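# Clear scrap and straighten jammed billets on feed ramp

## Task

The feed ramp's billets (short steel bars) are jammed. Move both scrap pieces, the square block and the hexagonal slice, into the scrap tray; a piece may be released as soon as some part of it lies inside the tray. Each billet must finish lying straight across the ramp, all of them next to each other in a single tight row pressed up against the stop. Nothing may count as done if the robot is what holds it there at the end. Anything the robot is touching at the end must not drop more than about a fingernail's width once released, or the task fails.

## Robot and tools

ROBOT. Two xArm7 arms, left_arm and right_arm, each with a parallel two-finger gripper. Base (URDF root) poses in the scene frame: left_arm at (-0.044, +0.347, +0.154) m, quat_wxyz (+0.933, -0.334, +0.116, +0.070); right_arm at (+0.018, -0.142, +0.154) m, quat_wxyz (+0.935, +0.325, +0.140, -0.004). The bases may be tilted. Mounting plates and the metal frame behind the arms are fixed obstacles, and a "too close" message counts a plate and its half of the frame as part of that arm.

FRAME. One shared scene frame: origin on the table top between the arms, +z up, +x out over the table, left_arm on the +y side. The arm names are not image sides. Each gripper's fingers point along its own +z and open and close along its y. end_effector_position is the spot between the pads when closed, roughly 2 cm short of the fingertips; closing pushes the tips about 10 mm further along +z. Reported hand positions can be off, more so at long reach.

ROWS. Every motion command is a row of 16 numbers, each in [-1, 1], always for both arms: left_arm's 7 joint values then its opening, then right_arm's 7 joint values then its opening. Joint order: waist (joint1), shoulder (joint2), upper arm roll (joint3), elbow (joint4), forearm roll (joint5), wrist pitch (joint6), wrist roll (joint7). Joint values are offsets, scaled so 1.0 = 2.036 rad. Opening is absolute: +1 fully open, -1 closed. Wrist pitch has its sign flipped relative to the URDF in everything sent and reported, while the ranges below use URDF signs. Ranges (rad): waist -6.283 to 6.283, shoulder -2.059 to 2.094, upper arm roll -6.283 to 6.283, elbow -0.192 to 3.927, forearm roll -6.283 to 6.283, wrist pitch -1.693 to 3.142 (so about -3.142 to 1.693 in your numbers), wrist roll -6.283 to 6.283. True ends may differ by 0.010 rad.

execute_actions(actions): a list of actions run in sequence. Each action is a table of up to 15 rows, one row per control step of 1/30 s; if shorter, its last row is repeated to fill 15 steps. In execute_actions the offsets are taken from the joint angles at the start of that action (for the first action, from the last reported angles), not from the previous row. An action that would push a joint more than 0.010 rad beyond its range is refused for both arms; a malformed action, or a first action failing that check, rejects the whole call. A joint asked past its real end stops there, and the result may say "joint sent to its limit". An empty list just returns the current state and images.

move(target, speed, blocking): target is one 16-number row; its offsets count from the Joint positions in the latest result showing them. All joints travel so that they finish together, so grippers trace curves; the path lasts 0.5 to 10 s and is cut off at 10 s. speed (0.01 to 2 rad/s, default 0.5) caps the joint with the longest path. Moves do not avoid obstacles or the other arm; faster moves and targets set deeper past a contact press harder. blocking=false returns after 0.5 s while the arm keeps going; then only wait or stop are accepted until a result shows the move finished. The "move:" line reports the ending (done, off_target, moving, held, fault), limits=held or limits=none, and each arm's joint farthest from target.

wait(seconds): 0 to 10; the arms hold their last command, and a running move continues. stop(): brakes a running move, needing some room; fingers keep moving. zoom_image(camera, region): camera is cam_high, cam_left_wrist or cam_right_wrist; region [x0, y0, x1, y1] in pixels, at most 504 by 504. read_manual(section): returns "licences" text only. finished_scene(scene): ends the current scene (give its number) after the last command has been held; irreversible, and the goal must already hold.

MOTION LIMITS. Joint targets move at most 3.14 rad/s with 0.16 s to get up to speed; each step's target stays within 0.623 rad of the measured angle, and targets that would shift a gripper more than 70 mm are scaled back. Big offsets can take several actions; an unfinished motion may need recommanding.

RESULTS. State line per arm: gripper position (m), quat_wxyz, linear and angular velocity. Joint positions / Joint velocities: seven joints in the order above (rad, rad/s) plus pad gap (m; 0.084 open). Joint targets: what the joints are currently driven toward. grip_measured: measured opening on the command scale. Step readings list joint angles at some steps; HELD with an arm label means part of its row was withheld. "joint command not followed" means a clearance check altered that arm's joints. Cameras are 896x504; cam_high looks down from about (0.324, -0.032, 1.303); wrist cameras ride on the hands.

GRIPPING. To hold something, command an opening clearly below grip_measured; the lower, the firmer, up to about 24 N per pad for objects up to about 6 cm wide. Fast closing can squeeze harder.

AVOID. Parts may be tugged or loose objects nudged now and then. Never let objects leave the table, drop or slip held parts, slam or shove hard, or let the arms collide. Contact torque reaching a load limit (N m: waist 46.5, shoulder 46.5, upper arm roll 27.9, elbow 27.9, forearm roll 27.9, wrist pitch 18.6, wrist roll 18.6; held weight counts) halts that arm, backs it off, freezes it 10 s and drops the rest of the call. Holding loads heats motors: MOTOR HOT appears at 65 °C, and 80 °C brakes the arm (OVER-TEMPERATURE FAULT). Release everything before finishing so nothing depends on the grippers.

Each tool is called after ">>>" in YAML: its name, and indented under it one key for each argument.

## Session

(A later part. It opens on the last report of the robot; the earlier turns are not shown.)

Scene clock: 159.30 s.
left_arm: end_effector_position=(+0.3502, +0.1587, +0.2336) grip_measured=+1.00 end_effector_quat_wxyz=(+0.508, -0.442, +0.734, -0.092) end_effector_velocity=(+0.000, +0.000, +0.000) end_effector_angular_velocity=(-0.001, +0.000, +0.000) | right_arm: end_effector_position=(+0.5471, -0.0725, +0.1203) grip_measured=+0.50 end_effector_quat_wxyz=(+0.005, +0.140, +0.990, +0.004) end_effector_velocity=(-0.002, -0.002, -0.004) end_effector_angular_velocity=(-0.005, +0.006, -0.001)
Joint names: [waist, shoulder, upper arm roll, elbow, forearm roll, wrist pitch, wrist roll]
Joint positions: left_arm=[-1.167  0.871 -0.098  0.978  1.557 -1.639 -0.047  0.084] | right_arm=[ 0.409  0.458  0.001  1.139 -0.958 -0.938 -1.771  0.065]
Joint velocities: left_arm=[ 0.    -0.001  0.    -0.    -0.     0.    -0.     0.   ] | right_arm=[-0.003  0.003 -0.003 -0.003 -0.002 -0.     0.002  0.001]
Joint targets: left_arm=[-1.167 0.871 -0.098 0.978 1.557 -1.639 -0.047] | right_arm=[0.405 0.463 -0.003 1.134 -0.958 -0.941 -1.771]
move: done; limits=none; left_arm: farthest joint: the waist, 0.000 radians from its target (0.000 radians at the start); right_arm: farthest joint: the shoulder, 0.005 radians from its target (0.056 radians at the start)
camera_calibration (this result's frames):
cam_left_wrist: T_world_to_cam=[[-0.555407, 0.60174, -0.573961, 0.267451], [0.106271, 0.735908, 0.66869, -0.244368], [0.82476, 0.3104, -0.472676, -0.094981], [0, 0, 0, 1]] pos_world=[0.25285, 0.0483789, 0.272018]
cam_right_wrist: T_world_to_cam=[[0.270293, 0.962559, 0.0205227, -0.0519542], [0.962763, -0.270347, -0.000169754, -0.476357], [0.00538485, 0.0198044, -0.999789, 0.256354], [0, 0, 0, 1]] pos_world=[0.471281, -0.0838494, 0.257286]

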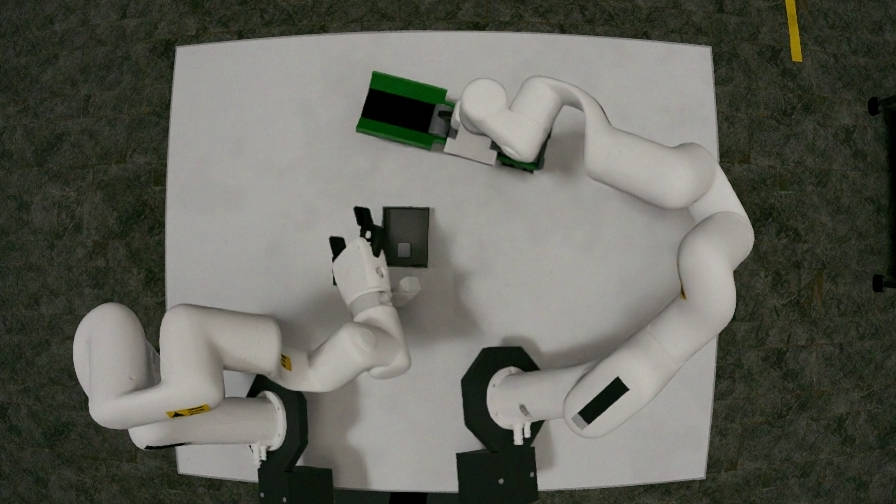

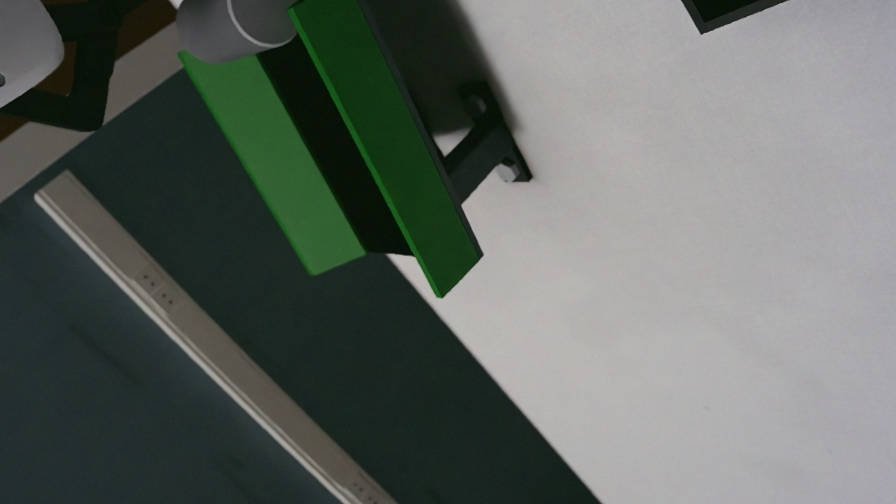

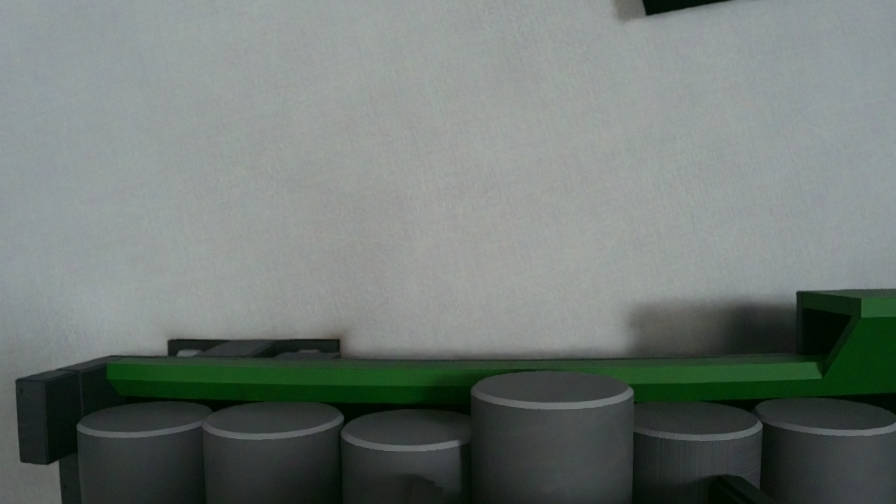

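>>> move:
  target: [0,0,0,0,0,0,0,1, 0.0177,-0.0096,0,0.029,0.026,-0.034,-0.028,0.5]
  speed: 0.15

>>> move:
  target: [0,0,0,0,0,0,0,1, 0,0,0,0,0,0,0.7715,1]
  speed: 1

>>> move:
  target: [0,0,0,0,0,0,0,1, -0.0197,0.012,0,-0.0315,-0.026,0.0325,0.028,1]
  speed: 0.08

>>> move:
  target: [0,0,0,0,0,0,0,1, 0,0,0,0,0,0,0,-1]

Scene clock: 175.07 s.
left_arm: end_effector_position=(+0.3502, +0.1587, +0.2336) grip_measured=+1.00 end_effector_quat_wxyz=(+0.508, -0.442, +0.734, -0.092) end_effector_velocity=(-0.000, -0.000, -0.000) end_effector_angular_velocity=(+0.000, +0.000, -0.001) | right_arm: end_effector_position=(+0.5635, -0.0760, +0.1500) grip_measured=+0.49 end_effector_quat_wxyz=(+0.007, +0.139, +0.990, +0.001) end_effector_velocity=(+0.002, +0.001, +0.004) end_effector_angular_velocity=(+0.003, -0.005, +0.001)
Joint names: [waist, shoulder, upper arm roll, elbow, forearm roll, wrist pitch, wrist roll]
Joint positions: left_arm=[-1.167  0.871 -0.098  0.978  1.557 -1.639 -0.047  0.084] | right_arm=[ 0.444  0.439  0.001  1.198 -0.906 -1.007 -1.828  0.065]
Joint velocities: left_arm=[-0.    -0.001 -0.    -0.001 -0.     0.    -0.     0.   ] | right_arm=[ 0.003 -0.002  0.002  0.004  0.001 -0.002 -0.001  0.   ]
Joint targets: left_arm=[-1.167 0.871 -0.098 0.978 1.557 -1.639 -0.047] | right_arm=[0.445 0.439 0.001 1.199 -0.905 -1.007 -1.828]
move: done; limits=none; left_arm: farthest joint: the waist, 0.000 radians from its target (0.000 radians at the start); right_arm: farthest joint: the waist, 0.001 radians from its target (0.038 radians at the start)
camera_calibration (this result's frames):
cam_left_wrist: T_world_to_cam=[[-0.555407, 0.60174, -0.573961, 0.267451], [0.106271, 0.735908, 0.66869, -0.244368], [0.82476, 0.3104, -0.472676, -0.0949811], [0, 0, 0, 1]] pos_world=[0.25285, 0.0483789, 0.272018]
cam_right_wrist: T_world_to_cam=[[0.26832, 0.963212, 0.0151074, -0.0517164], [0.963293, -0.268413, 0.00453579, -0.493947], [0.00842395, 0.0133358, -0.999876, 0.283774], [0, 0, 0, 1]] pos_world=[0.487302, -0.0865525, 0.286761]

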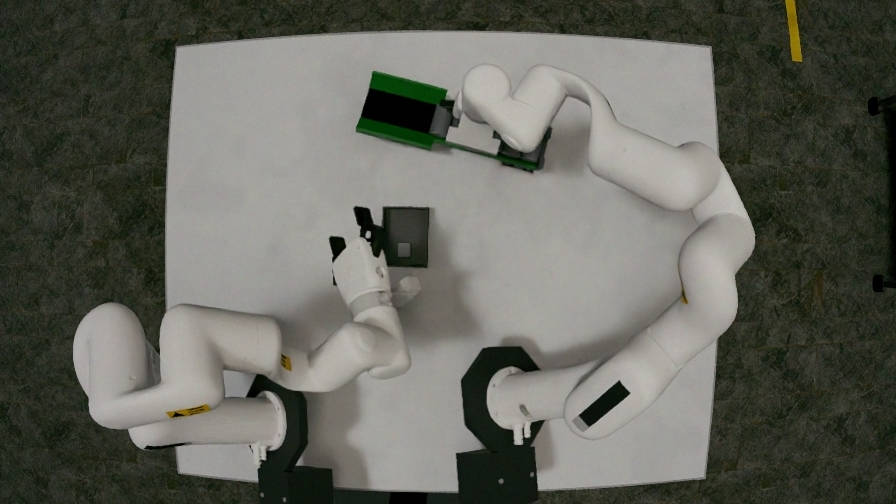

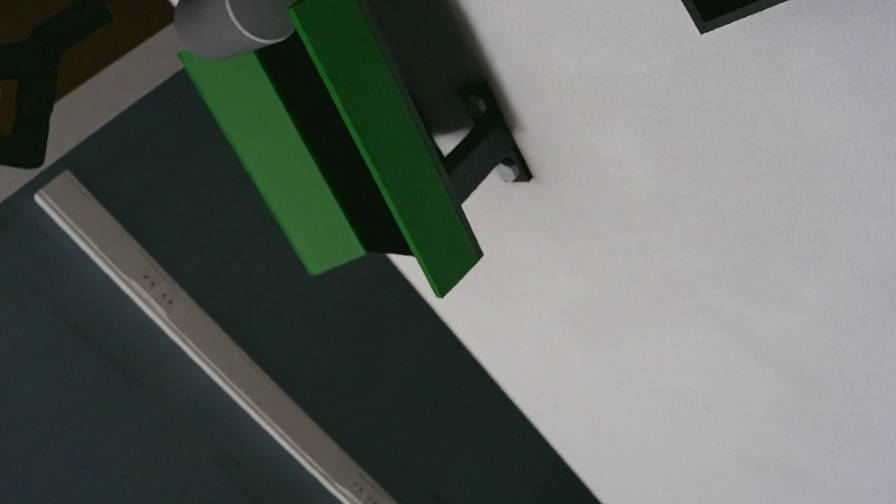

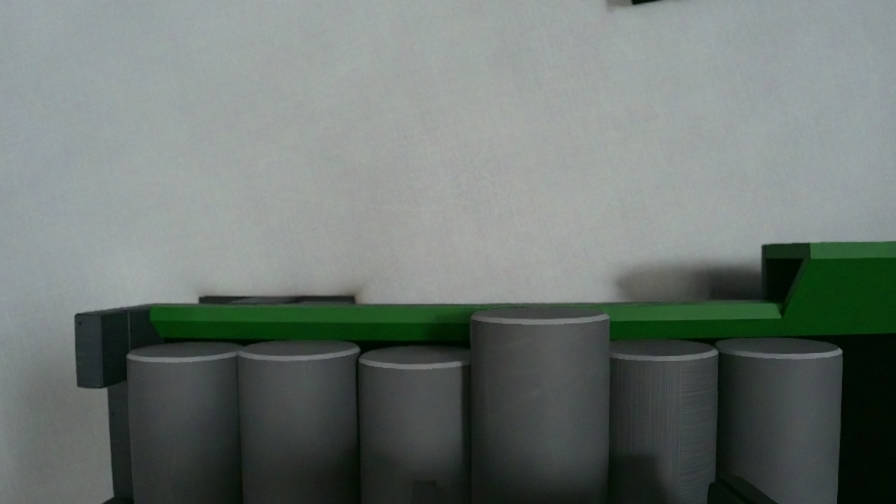

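Scene clock: 177.47 s.
left_arm: end_effector_position=(+0.3502, +0.1587, +0.2336) grip_measured=+1.00 end_effector_quat_wxyz=(+0.508, -0.442, +0.734, -0.092) end_effector_velocity=(-0.000, -0.000, -0.000) end_effector_angular_velocity=(+0.000, +0.001, -0.000) | right_arm: end_effector_position=(+0.5635, -0.0760, +0.1500) grip_measured=+1.00 end_effector_quat_wxyz=(+0.004, +0.798, +0.602, +0.005) end_effector_velocity=(+0.000, -0.001, -0.000) end_effector_angular_velocity=(-0.001, +0.001, -0.005)
Joint names: [waist, shoulder, upper arm roll, elbow, forearm roll, wrist pitch, wrist roll]
Joint positions: left_arm=[-1.167  0.871 -0.098  0.978  1.557 -1.639 -0.047  0.084] | right_arm=[ 0.444  0.439  0.001  1.198 -0.906 -1.007 -0.258  0.084]
Joint velocities: left_arm=[ 0.     0.    -0.     0.     0.     0.001  0.     0.   ] | right_arm=[-0.    -0.    -0.002  0.001  0.001 -0.     0.003 -0.   ]
Joint targets: left_arm=[-1.167 0.871 -0.098 0.978 1.557 -1.639 -0.047] | right_arm=[0.444 0.439 0.001 1.198 -0.906 -1.007 -0.257]
move: done; limits=none; left_arm: farthest joint: the waist, 0.000 radians from its target (0.000 radians at the start); right_arm: farthest joint: the waist, 0.000 radians from its target (0.000 radians at the start)
camera_calibration (this result's frames):
cam_left_wrist: T_world_to_cam=[[-0.555407, 0.60174, -0.573961, 0.267451], [0.106271, 0.735908, 0.668689, -0.244368], [0.82476, 0.3104, -0.472676, -0.094981], [0, 0, 0, 1]] pos_world=[0.25285, 0.0483789, 0.272018]
cam_right_wrist: T_world_to_cam=[[0.963126, -0.267987, 0.0238933, -0.538068], [-0.267763, -0.963408, -0.0121702, 0.14947], [0.0262804, 0.00532366, -0.99964, 0.273068], [0, 0, 0, 1]] pos_world=[0.551074, -0.00164877, 0.287645]

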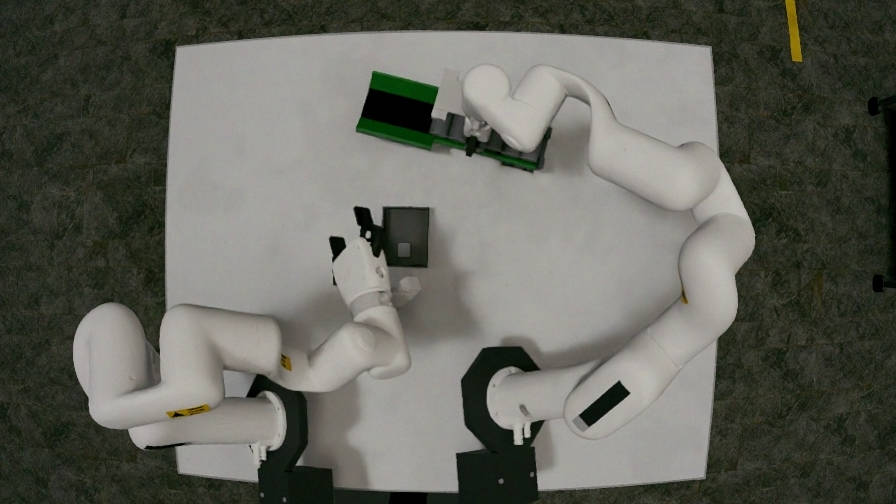

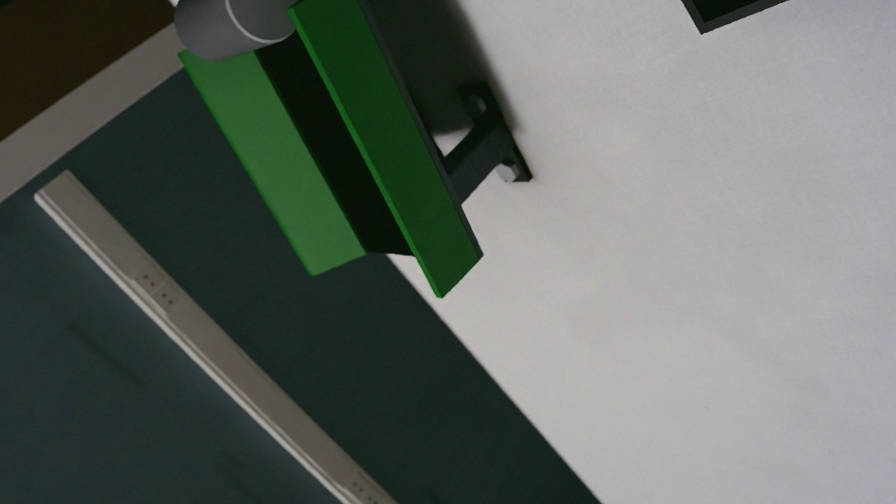

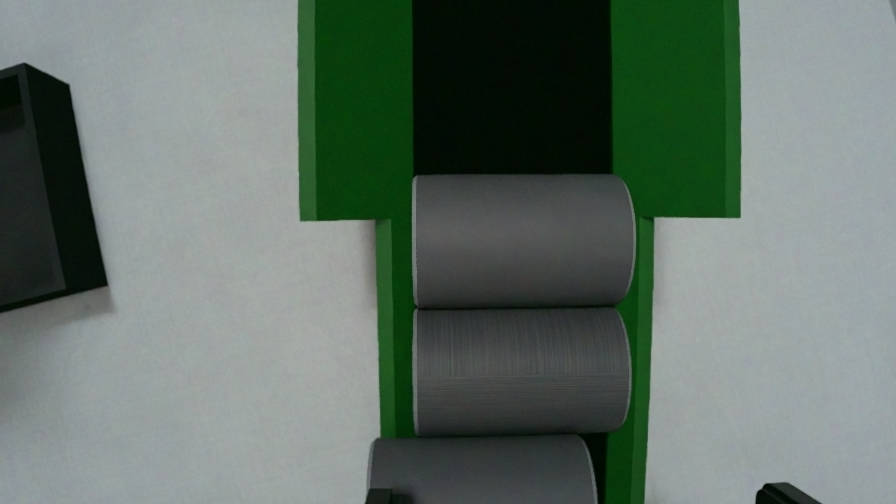

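Scene clock: 178.77 s.
left_arm: end_effector_position=(+0.3502, +0.1587, +0.2336) grip_measured=+1.00 end_effector_quat_wxyz=(+0.508, -0.442, +0.734, -0.092) end_effector_velocity=(+0.000, +0.000, +0.000) end_effector_angular_velocity=(-0.001, -0.000, +0.001) | right_arm: end_effector_position=(+0.5427, -0.0737, +0.1153) grip_measured=+1.00 end_effector_quat_wxyz=(-0.000, +0.798, +0.603, -0.000) end_effector_velocity=(-0.001, -0.000, -0.002) end_effector_angular_velocity=(-0.000, +0.001, +0.000)
Joint names: [waist, shoulder, upper arm roll, elbow, forearm roll, wrist pitch, wrist roll]
Joint positions: left_arm=[-1.167  0.871 -0.098  0.978  1.557 -1.639 -0.047  0.084] | right_arm=[ 0.404  0.463  0.001  1.134 -0.958 -0.941 -0.201  0.084]
Joint velocities: left_arm=[ 0.    -0.001  0.    -0.    -0.     0.    -0.    -0.   ] | right_arm=[-0.001  0.001 -0.001 -0.003 -0.002  0.003  0.002 -0.   ]
Joint targets: left_arm=[-1.167 0.871 -0.098 0.978 1.557 -1.639 -0.047] | right_arm=[0.404 0.463 0.001 1.134 -0.959 -0.941 -0.201]
move: done; limits=none; left_arm: farthest joint: the waist, 0.000 radians from its target (0.000 radians at the start); right_arm: farthest joint: the forearm roll, 0.001 radians from its target (0.053 radians at the start)
camera_calibration (this result's frames):
cam_left_wrist: T_world_to_cam=[[-0.555407, 0.60174, -0.573961, 0.267451], [0.106271, 0.735908, 0.66869, -0.244368], [0.82476, 0.3104, -0.472676, -0.094981], [0, 0, 0, 1]] pos_world=[0.25285, 0.0483789, 0.272018]
cam_right_wrist: T_world_to_cam=[[0.963752, -0.266604, 0.0102169, -0.515244], [-0.266533, -0.963794, -0.00777643, 0.144456], [0.0119202, 0.00477142, -0.999918, 0.246742], [0, 0, 0, 1]] pos_world=[0.532129, 0.000682538, 0.253109]

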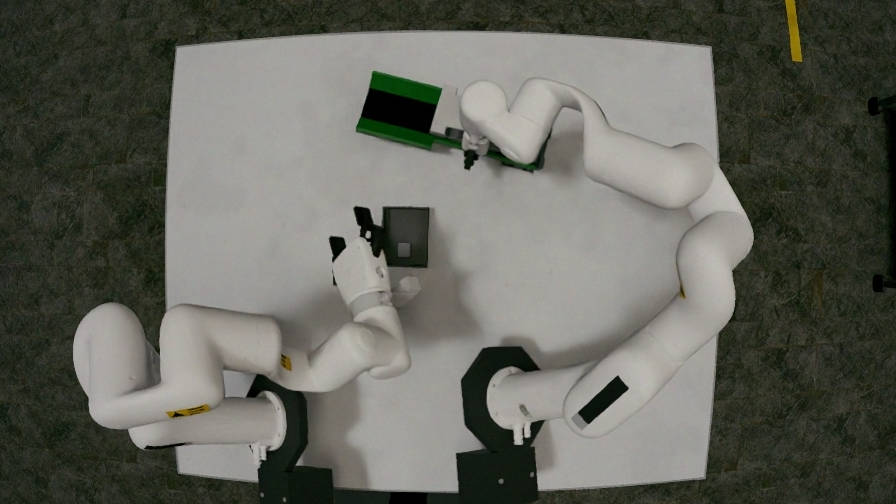

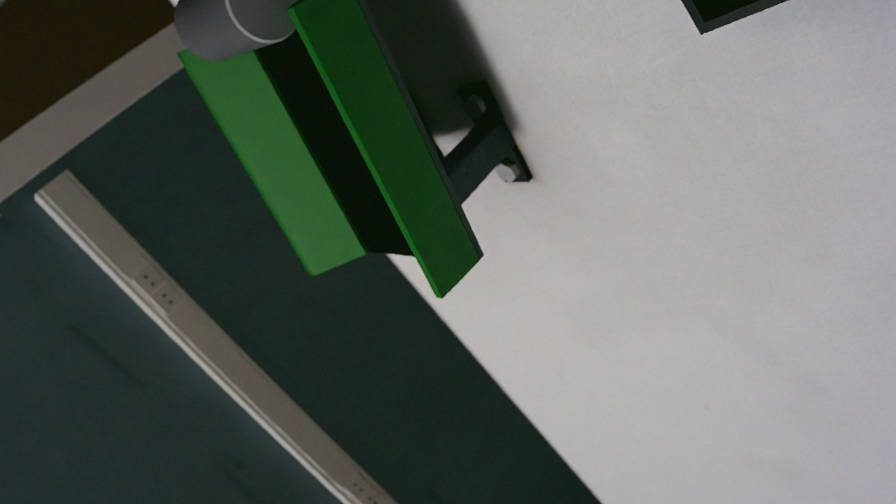

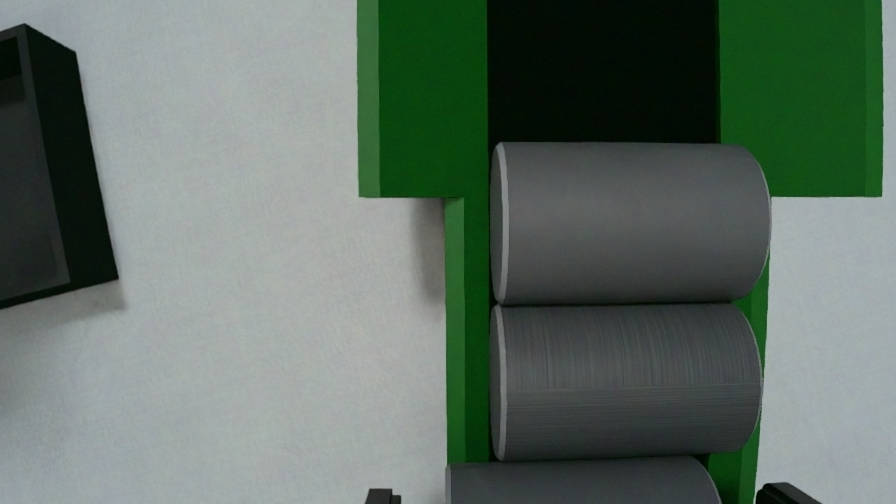

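Scene clock: 179.27 s.
left_arm: end_effector_position=(+0.3502, +0.1587, +0.2336) grip_measured=+1.00 end_effector_quat_wxyz=(+0.508, -0.442, +0.734, -0.092) end_effector_velocity=(-0.000, -0.000, -0.000) end_effector_angular_velocity=(-0.000, +0.001, -0.001) | right_arm: end_effector_position=(+0.5426, -0.0736, +0.1153) grip_measured=+0.43 end_effector_quat_wxyz=(-0.000, +0.798, +0.603, -0.000) end_effector_velocity=(-0.000, -0.000, -0.000) end_effector_angular_velocity=(-0.001, +0.000, -0.000)
Joint names: [waist, shoulder, upper arm roll, elbow, forearm roll, wrist pitch, wrist roll]
Joint positions: left_arm=[-1.167  0.871 -0.098  0.978  1.557 -1.639 -0.047  0.084] | right_arm=[ 0.404  0.463  0.001  1.134 -0.958 -0.941 -0.201  0.062]
Joint velocities: left_arm=[-0.    -0.     0.    -0.    -0.     0.001  0.     0.   ] | right_arm=[-0. -0. -0.  0.  0. -0.  0.  0.]
Joint targets: left_arm=[-1.167 0.871 -0.098 0.978 1.557 -1.639 -0.047] | right_arm=[0.404 0.463 0.001 1.134 -0.958 -0.941 -0.201]
move: done; limits=none; left_arm: farthest joint: the waist, 0.000 radians from its target (0.000 radians at the start); right_arm: farthest joint: the waist, 0.000 radians from its target (0.000 radians at the start)
camera_calibration (this result's frames):
cam_left_wrist: T_world_to_cam=[[-0.555407, 0.60174, -0.573961, 0.267451], [0.106271, 0.735908, 0.66869, -0.244368], [0.82476, 0.3104, -0.472676, -0.0949809], [0, 0, 0, 1]] pos_world=[0.25285, 0.0483788, 0.272018]
cam_right_wrist: T_world_to_cam=[[0.963801, -0.266428, 0.0101559, -0.515148], [-0.266357, -0.963843, -0.00782539, 0.144428], [0.0118736, 0.00483703, -0.999918, 0.246816], [0, 0, 0, 1]] pos_world=[0.532039, 0.000762128, 0.253158]

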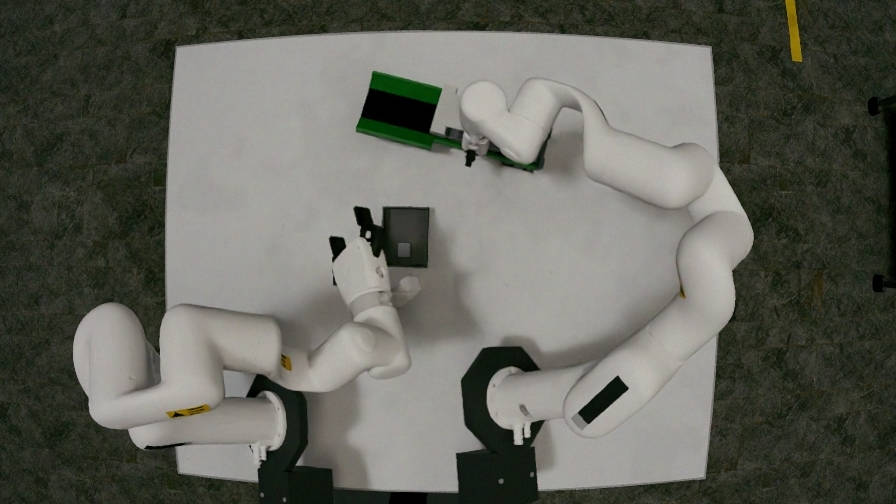

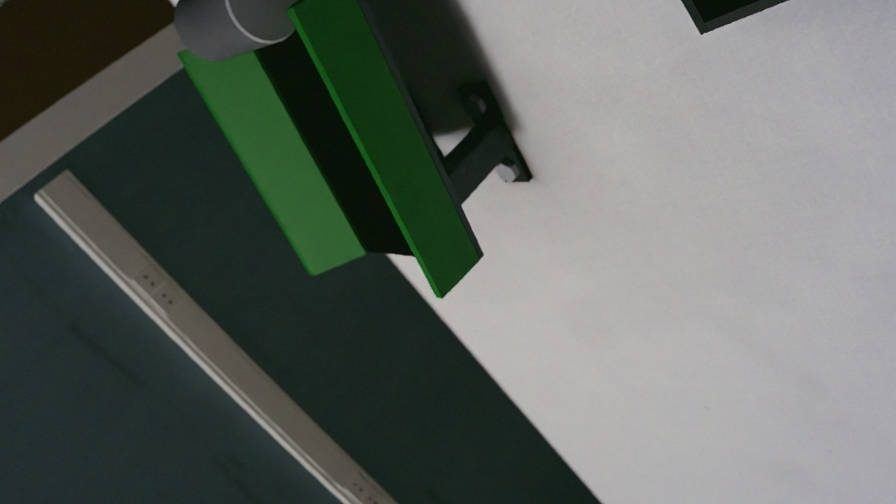

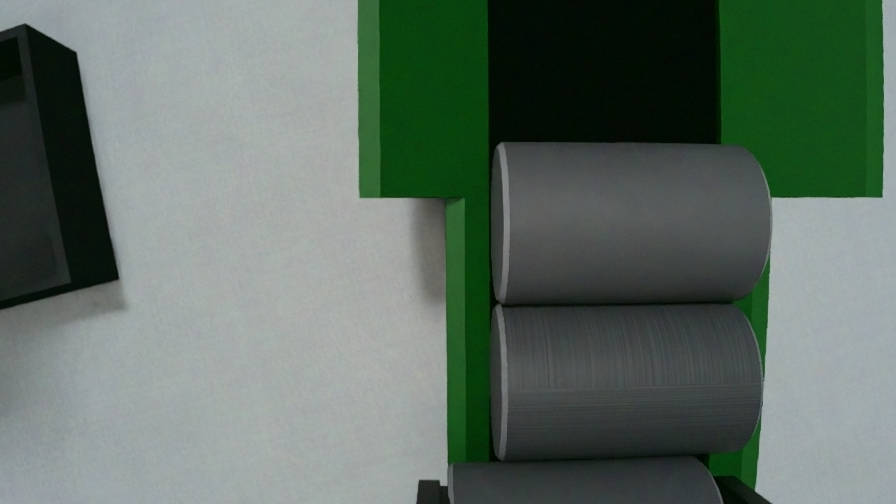

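>>> move:
  target: [0,0,0,0,0,0,0,1, 0.0506,-0.0275,0,0.084,0.0747,-0.0968,-0.081,-1]
  speed: 0.2

>>> move:
  target: [0,0,0,0,0,0,0,1, 0.0639,0.1626,0,0.152,0.0206,-0.0295,0.047,-1]
  speed: 0.3

>>> move:
  target: [0,0,0,0,0,0,0,1, -0.0445,0.0389,0,-0.016,-0.0389,0.0618,0.023,-1]
  speed: 0.1

Scene clock: 193.80 s.
left_arm: end_effector_position=(+0.3502, +0.1587, +0.2336) grip_measured=+1.00 end_effector_quat_wxyz=(+0.508, -0.442, +0.734, -0.092) end_effector_velocity=(+0.000, +0.000, -0.000) end_effector_angular_velocity=(-0.000, -0.000, +0.001) | right_arm: end_effector_position=(+0.5820, -0.0809, +0.2054) grip_measured=+0.43 end_effector_quat_wxyz=(-0.002, +0.793, +0.609, +0.001) end_effector_velocity=(+0.001, +0.001, +0.003) end_effector_angular_velocity=(+0.003, -0.003, +0.000)
Joint names: [waist, shoulder, upper arm roll, elbow, forearm roll, wrist pitch, wrist roll]
Joint positions: left_arm=[-1.167  0.871 -0.098  0.978  1.557 -1.639 -0.047  0.084] | right_arm=[ 0.507  0.408  0.001  1.305 -0.806 -1.138 -0.366  0.062]
Joint velocities: left_arm=[ 0.     0.001  0.     0.001  0.    -0.    -0.    -0.   ] | right_arm=[ 0.002 -0.002  0.002  0.004  0.002 -0.002 -0.002 -0.   ]
Joint targets: left_arm=[-1.167 0.871 -0.098 0.978 1.557 -1.639 -0.047] | right_arm=[0.507 0.407 0.001 1.305 -0.806 -1.138 -0.366]
move: done; limits=none; left_arm: farthest joint: the waist, 0.000 radians from its target (0.000 radians at the start); right_arm: farthest joint: the forearm roll, 0.001 radians from its target (0.152 radians at the start)
camera_calibration (this result's frames):
cam_left_wrist: T_world_to_cam=[[-0.555407, 0.60174, -0.573961, 0.267451], [0.106271, 0.735908, 0.66869, -0.244368], [0.82476, 0.3104, -0.472676, -0.094981], [0, 0, 0, 1]] pos_world=[0.25285, 0.0483789, 0.272018]
cam_right_wrist: T_world_to_cam=[[0.967579, -0.252415, 0.00881938, -0.556814], [-0.25231, -0.967578, -0.0115598, 0.140893], [0.0114513, 0.00895976, -0.999894, 0.337028], [0, 0, 0, 1]] pos_world=[0.570451, -0.00724284, 0.343532]

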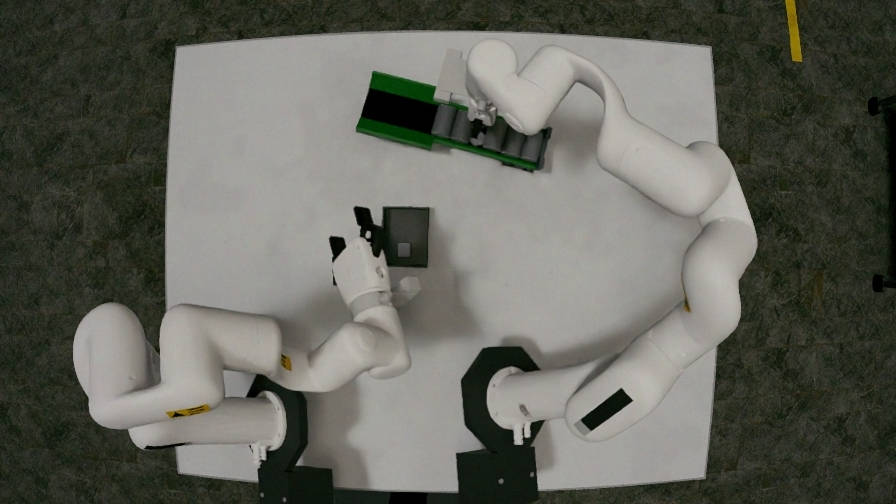

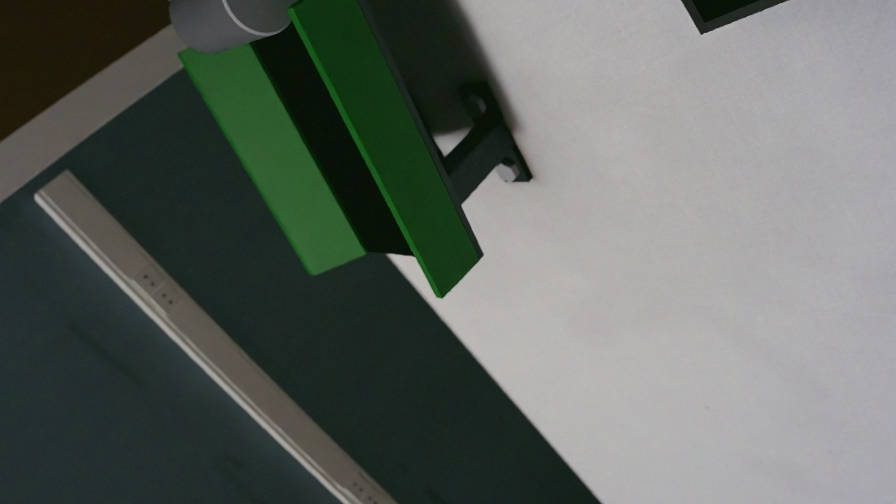

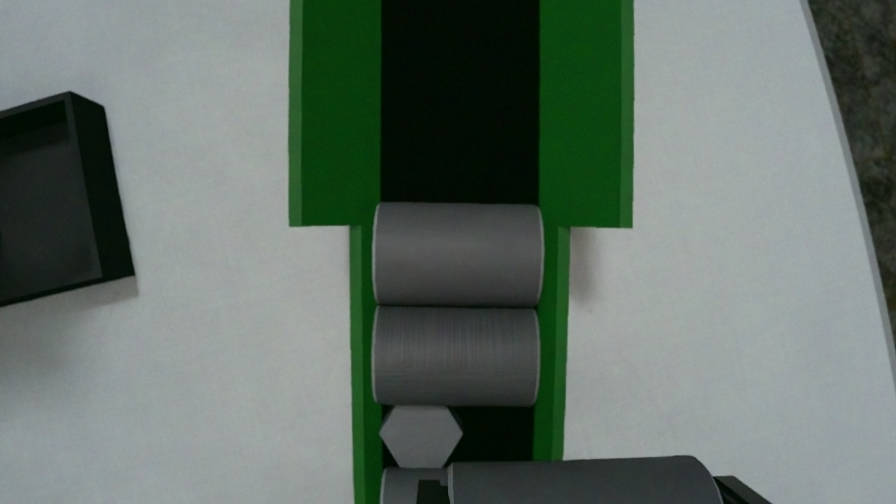

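Scene clock: 195.53 s.
left_arm: end_effector_position=(+0.3502, +0.1587, +0.2336) grip_measured=+1.00 end_effector_quat_wxyz=(+0.508, -0.442, +0.734, -0.092) end_effector_velocity=(+0.000, -0.000, +0.000) end_effector_angular_velocity=(-0.001, +0.000, -0.000) | right_arm: end_effector_position=(+0.5865, +0.0417, +0.2008) grip_measured=+0.43 end_effector_quat_wxyz=(+0.000, +0.794, +0.609, -0.001) end_effector_velocity=(-0.001, +0.002, -0.000) end_effector_angular_velocity=(+0.001, -0.000, +0.002)
Joint names: [waist, shoulder, upper arm roll, elbow, forearm roll, wrist pitch, wrist roll]
Joint positions: left_arm=[-1.167  0.871 -0.098  0.978  1.557 -1.639 -0.047  0.084] | right_arm=[ 0.637  0.738  0.001  1.614 -0.765 -1.198 -0.27   0.062]
Joint velocities: left_arm=[-0.    -0.    -0.     0.001  0.     0.001  0.    -0.   ] | right_arm=[0.002 0.003 0.    0.001 0.    0.001 0.001 0.   ]
Joint targets: left_arm=[-1.167 0.871 -0.098 0.978 1.557 -1.639 -0.047] | right_arm=[0.637 0.739 0.001 1.614 -0.765 -1.198 -0.270]
move: done; limits=none; left_arm: farthest joint: the waist, 0.000 radians from its target (0.000 radians at the start); right_arm: farthest joint: the shoulder, 0.001 radians from its target (0.331 radians at the start)
camera_calibration (this result's frames):
cam_left_wrist: T_world_to_cam=[[-0.555407, 0.60174, -0.573961, 0.267451], [0.106271, 0.735908, 0.66869, -0.244368], [0.82476, 0.3104, -0.472676, -0.0949809], [0, 0, 0, 1]] pos_world=[0.25285, 0.0483788, 0.272018]
cam_right_wrist: T_world_to_cam=[[0.967418, -0.252973, 0.0103571, -0.530348], [-0.252912, -0.967465, -0.0068405, 0.259989], [0.0117506, 0.0039982, -0.999923, 0.331309], [0, 0, 0, 1]] pos_world=[0.574929, 0.116042, 0.338554]

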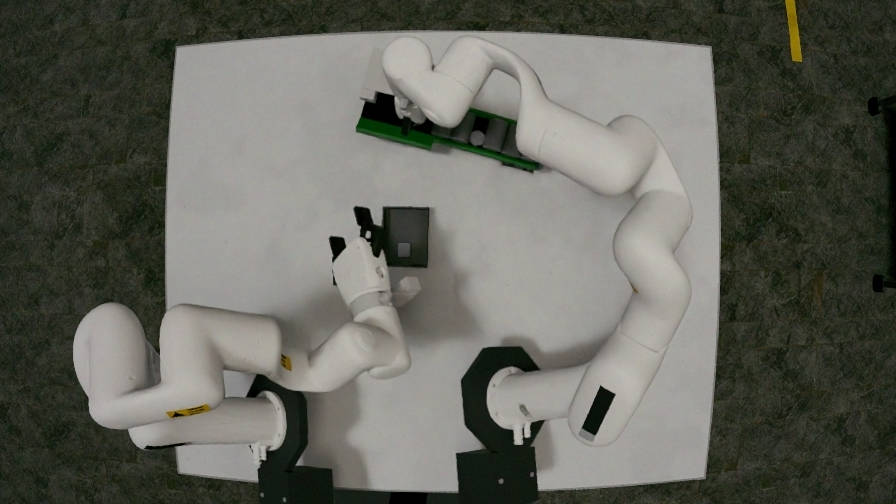

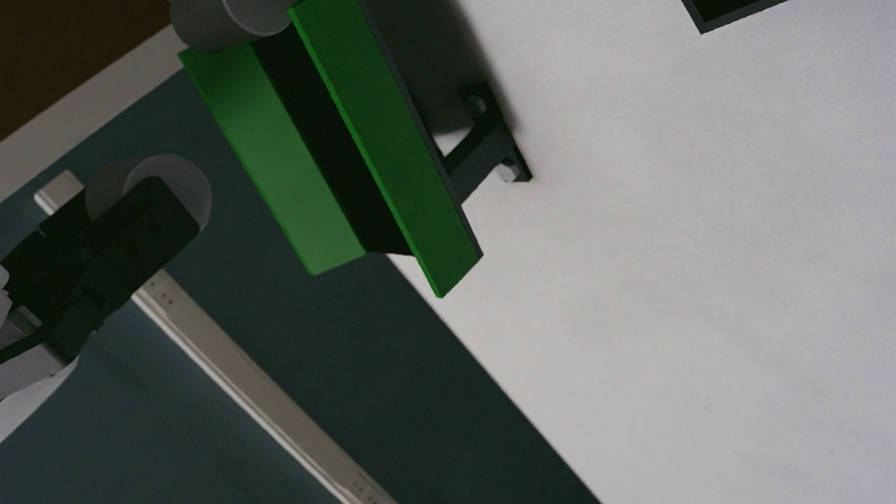

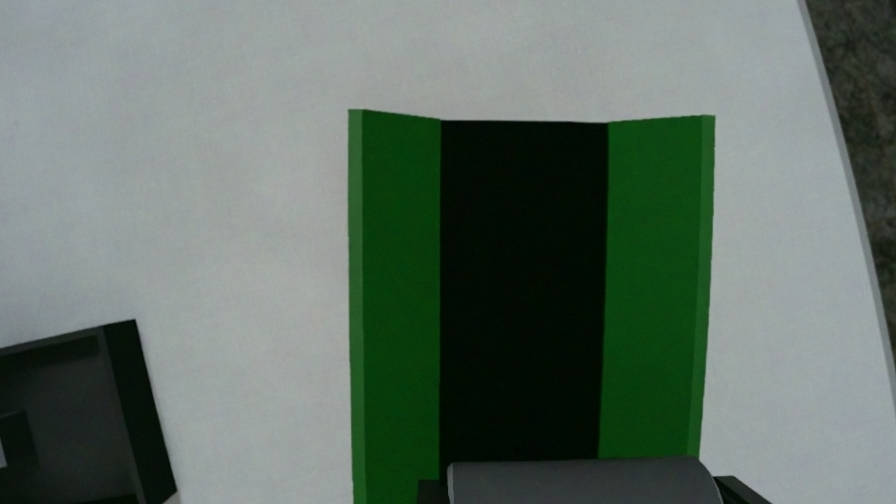

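Scene clock: 197.30 s.
left_arm: end_effector_position=(+0.3502, +0.1587, +0.2336) grip_measured=+1.00 end_effector_quat_wxyz=(+0.508, -0.442, +0.734, -0.092) end_effector_velocity=(+0.000, -0.000, +0.001) end_effector_angular_velocity=(-0.001, -0.001, +0.001) | right_arm: end_effector_position=(+0.5879, +0.0424, +0.1285) grip_measured=+0.43 end_effector_quat_wxyz=(+0.000, +0.796, +0.605, -0.000) end_effector_velocity=(-0.001, -0.001, -0.003) end_effector_angular_velocity=(-0.003, +0.003, -0.000)
Joint names: [waist, shoulder, upper arm roll, elbow, forearm roll, wrist pitch, wrist roll]
Joint positions: left_arm=[-1.167  0.871 -0.098  0.978  1.557 -1.639 -0.047  0.084] | right_arm=[ 0.547  0.817  0.001  1.582 -0.844 -1.072 -0.223  0.062]
Joint velocities: left_arm=[ 0.    -0.001 -0.     0.001 -0.    -0.001  0.    -0.   ] | right_arm=[-0.003  0.002 -0.002 -0.002 -0.001  0.001  0.001  0.   ]
Joint targets: left_arm=[-1.167 0.871 -0.098 0.978 1.557 -1.639 -0.047] | right_arm=[0.546 0.817 0.001 1.581 -0.844 -1.072 -0.223]
move: done; limits=none; left_arm: farthest joint: the waist, 0.000 radians from its target (0.000 radians at the start); right_arm: farthest joint: the forearm roll, 0.001 radians from its target (0.080 radians at the start)
camera_calibration (this result's frames):
cam_left_wrist: T_world_to_cam=[[-0.555407, 0.60174, -0.573961, 0.267451], [0.106271, 0.735908, 0.66869, -0.244368], [0.82476, 0.3104, -0.472676, -0.0949809], [0, 0, 0, 1]] pos_world=[0.25285, 0.0483788, 0.272018]
cam_right_wrist: T_world_to_cam=[[0.965245, -0.261081, 0.0117783, -0.529312], [-0.261005, -0.965307, -0.00761764, 0.265281], [0.0133585, 0.00427871, -0.999902, 0.258032], [0, 0, 0, 1]] pos_world=[0.576708, 0.11678, 0.266262]

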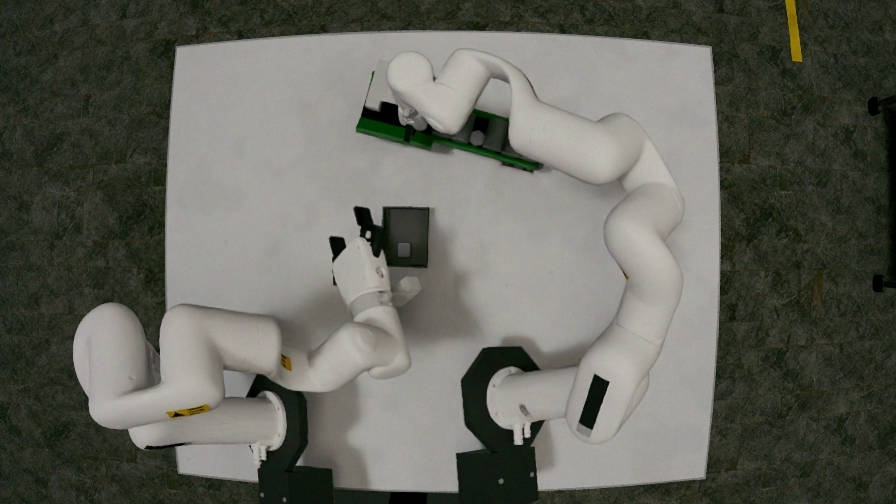

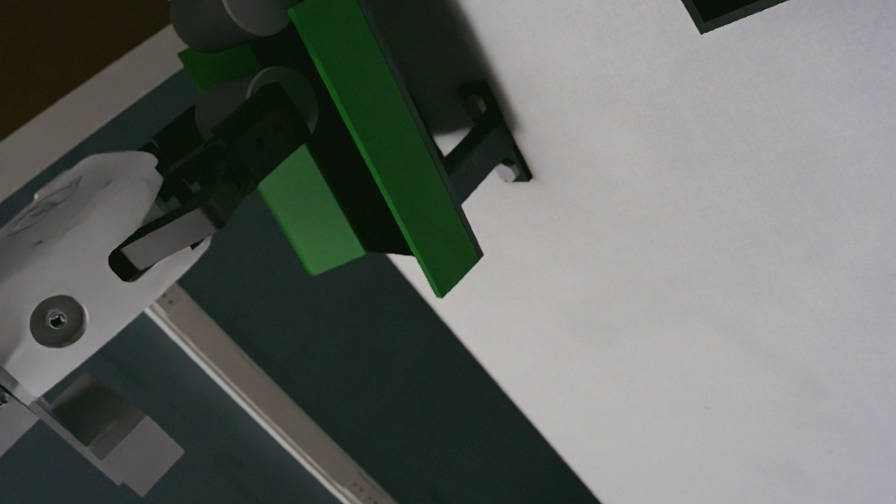

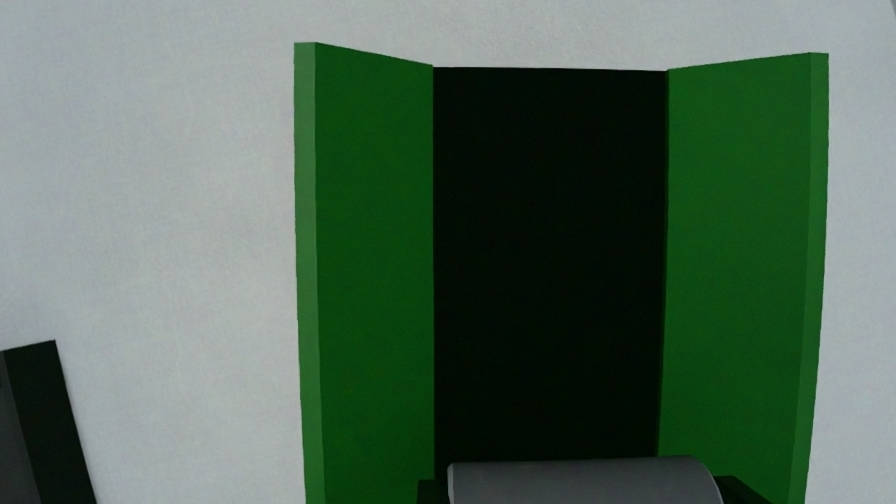

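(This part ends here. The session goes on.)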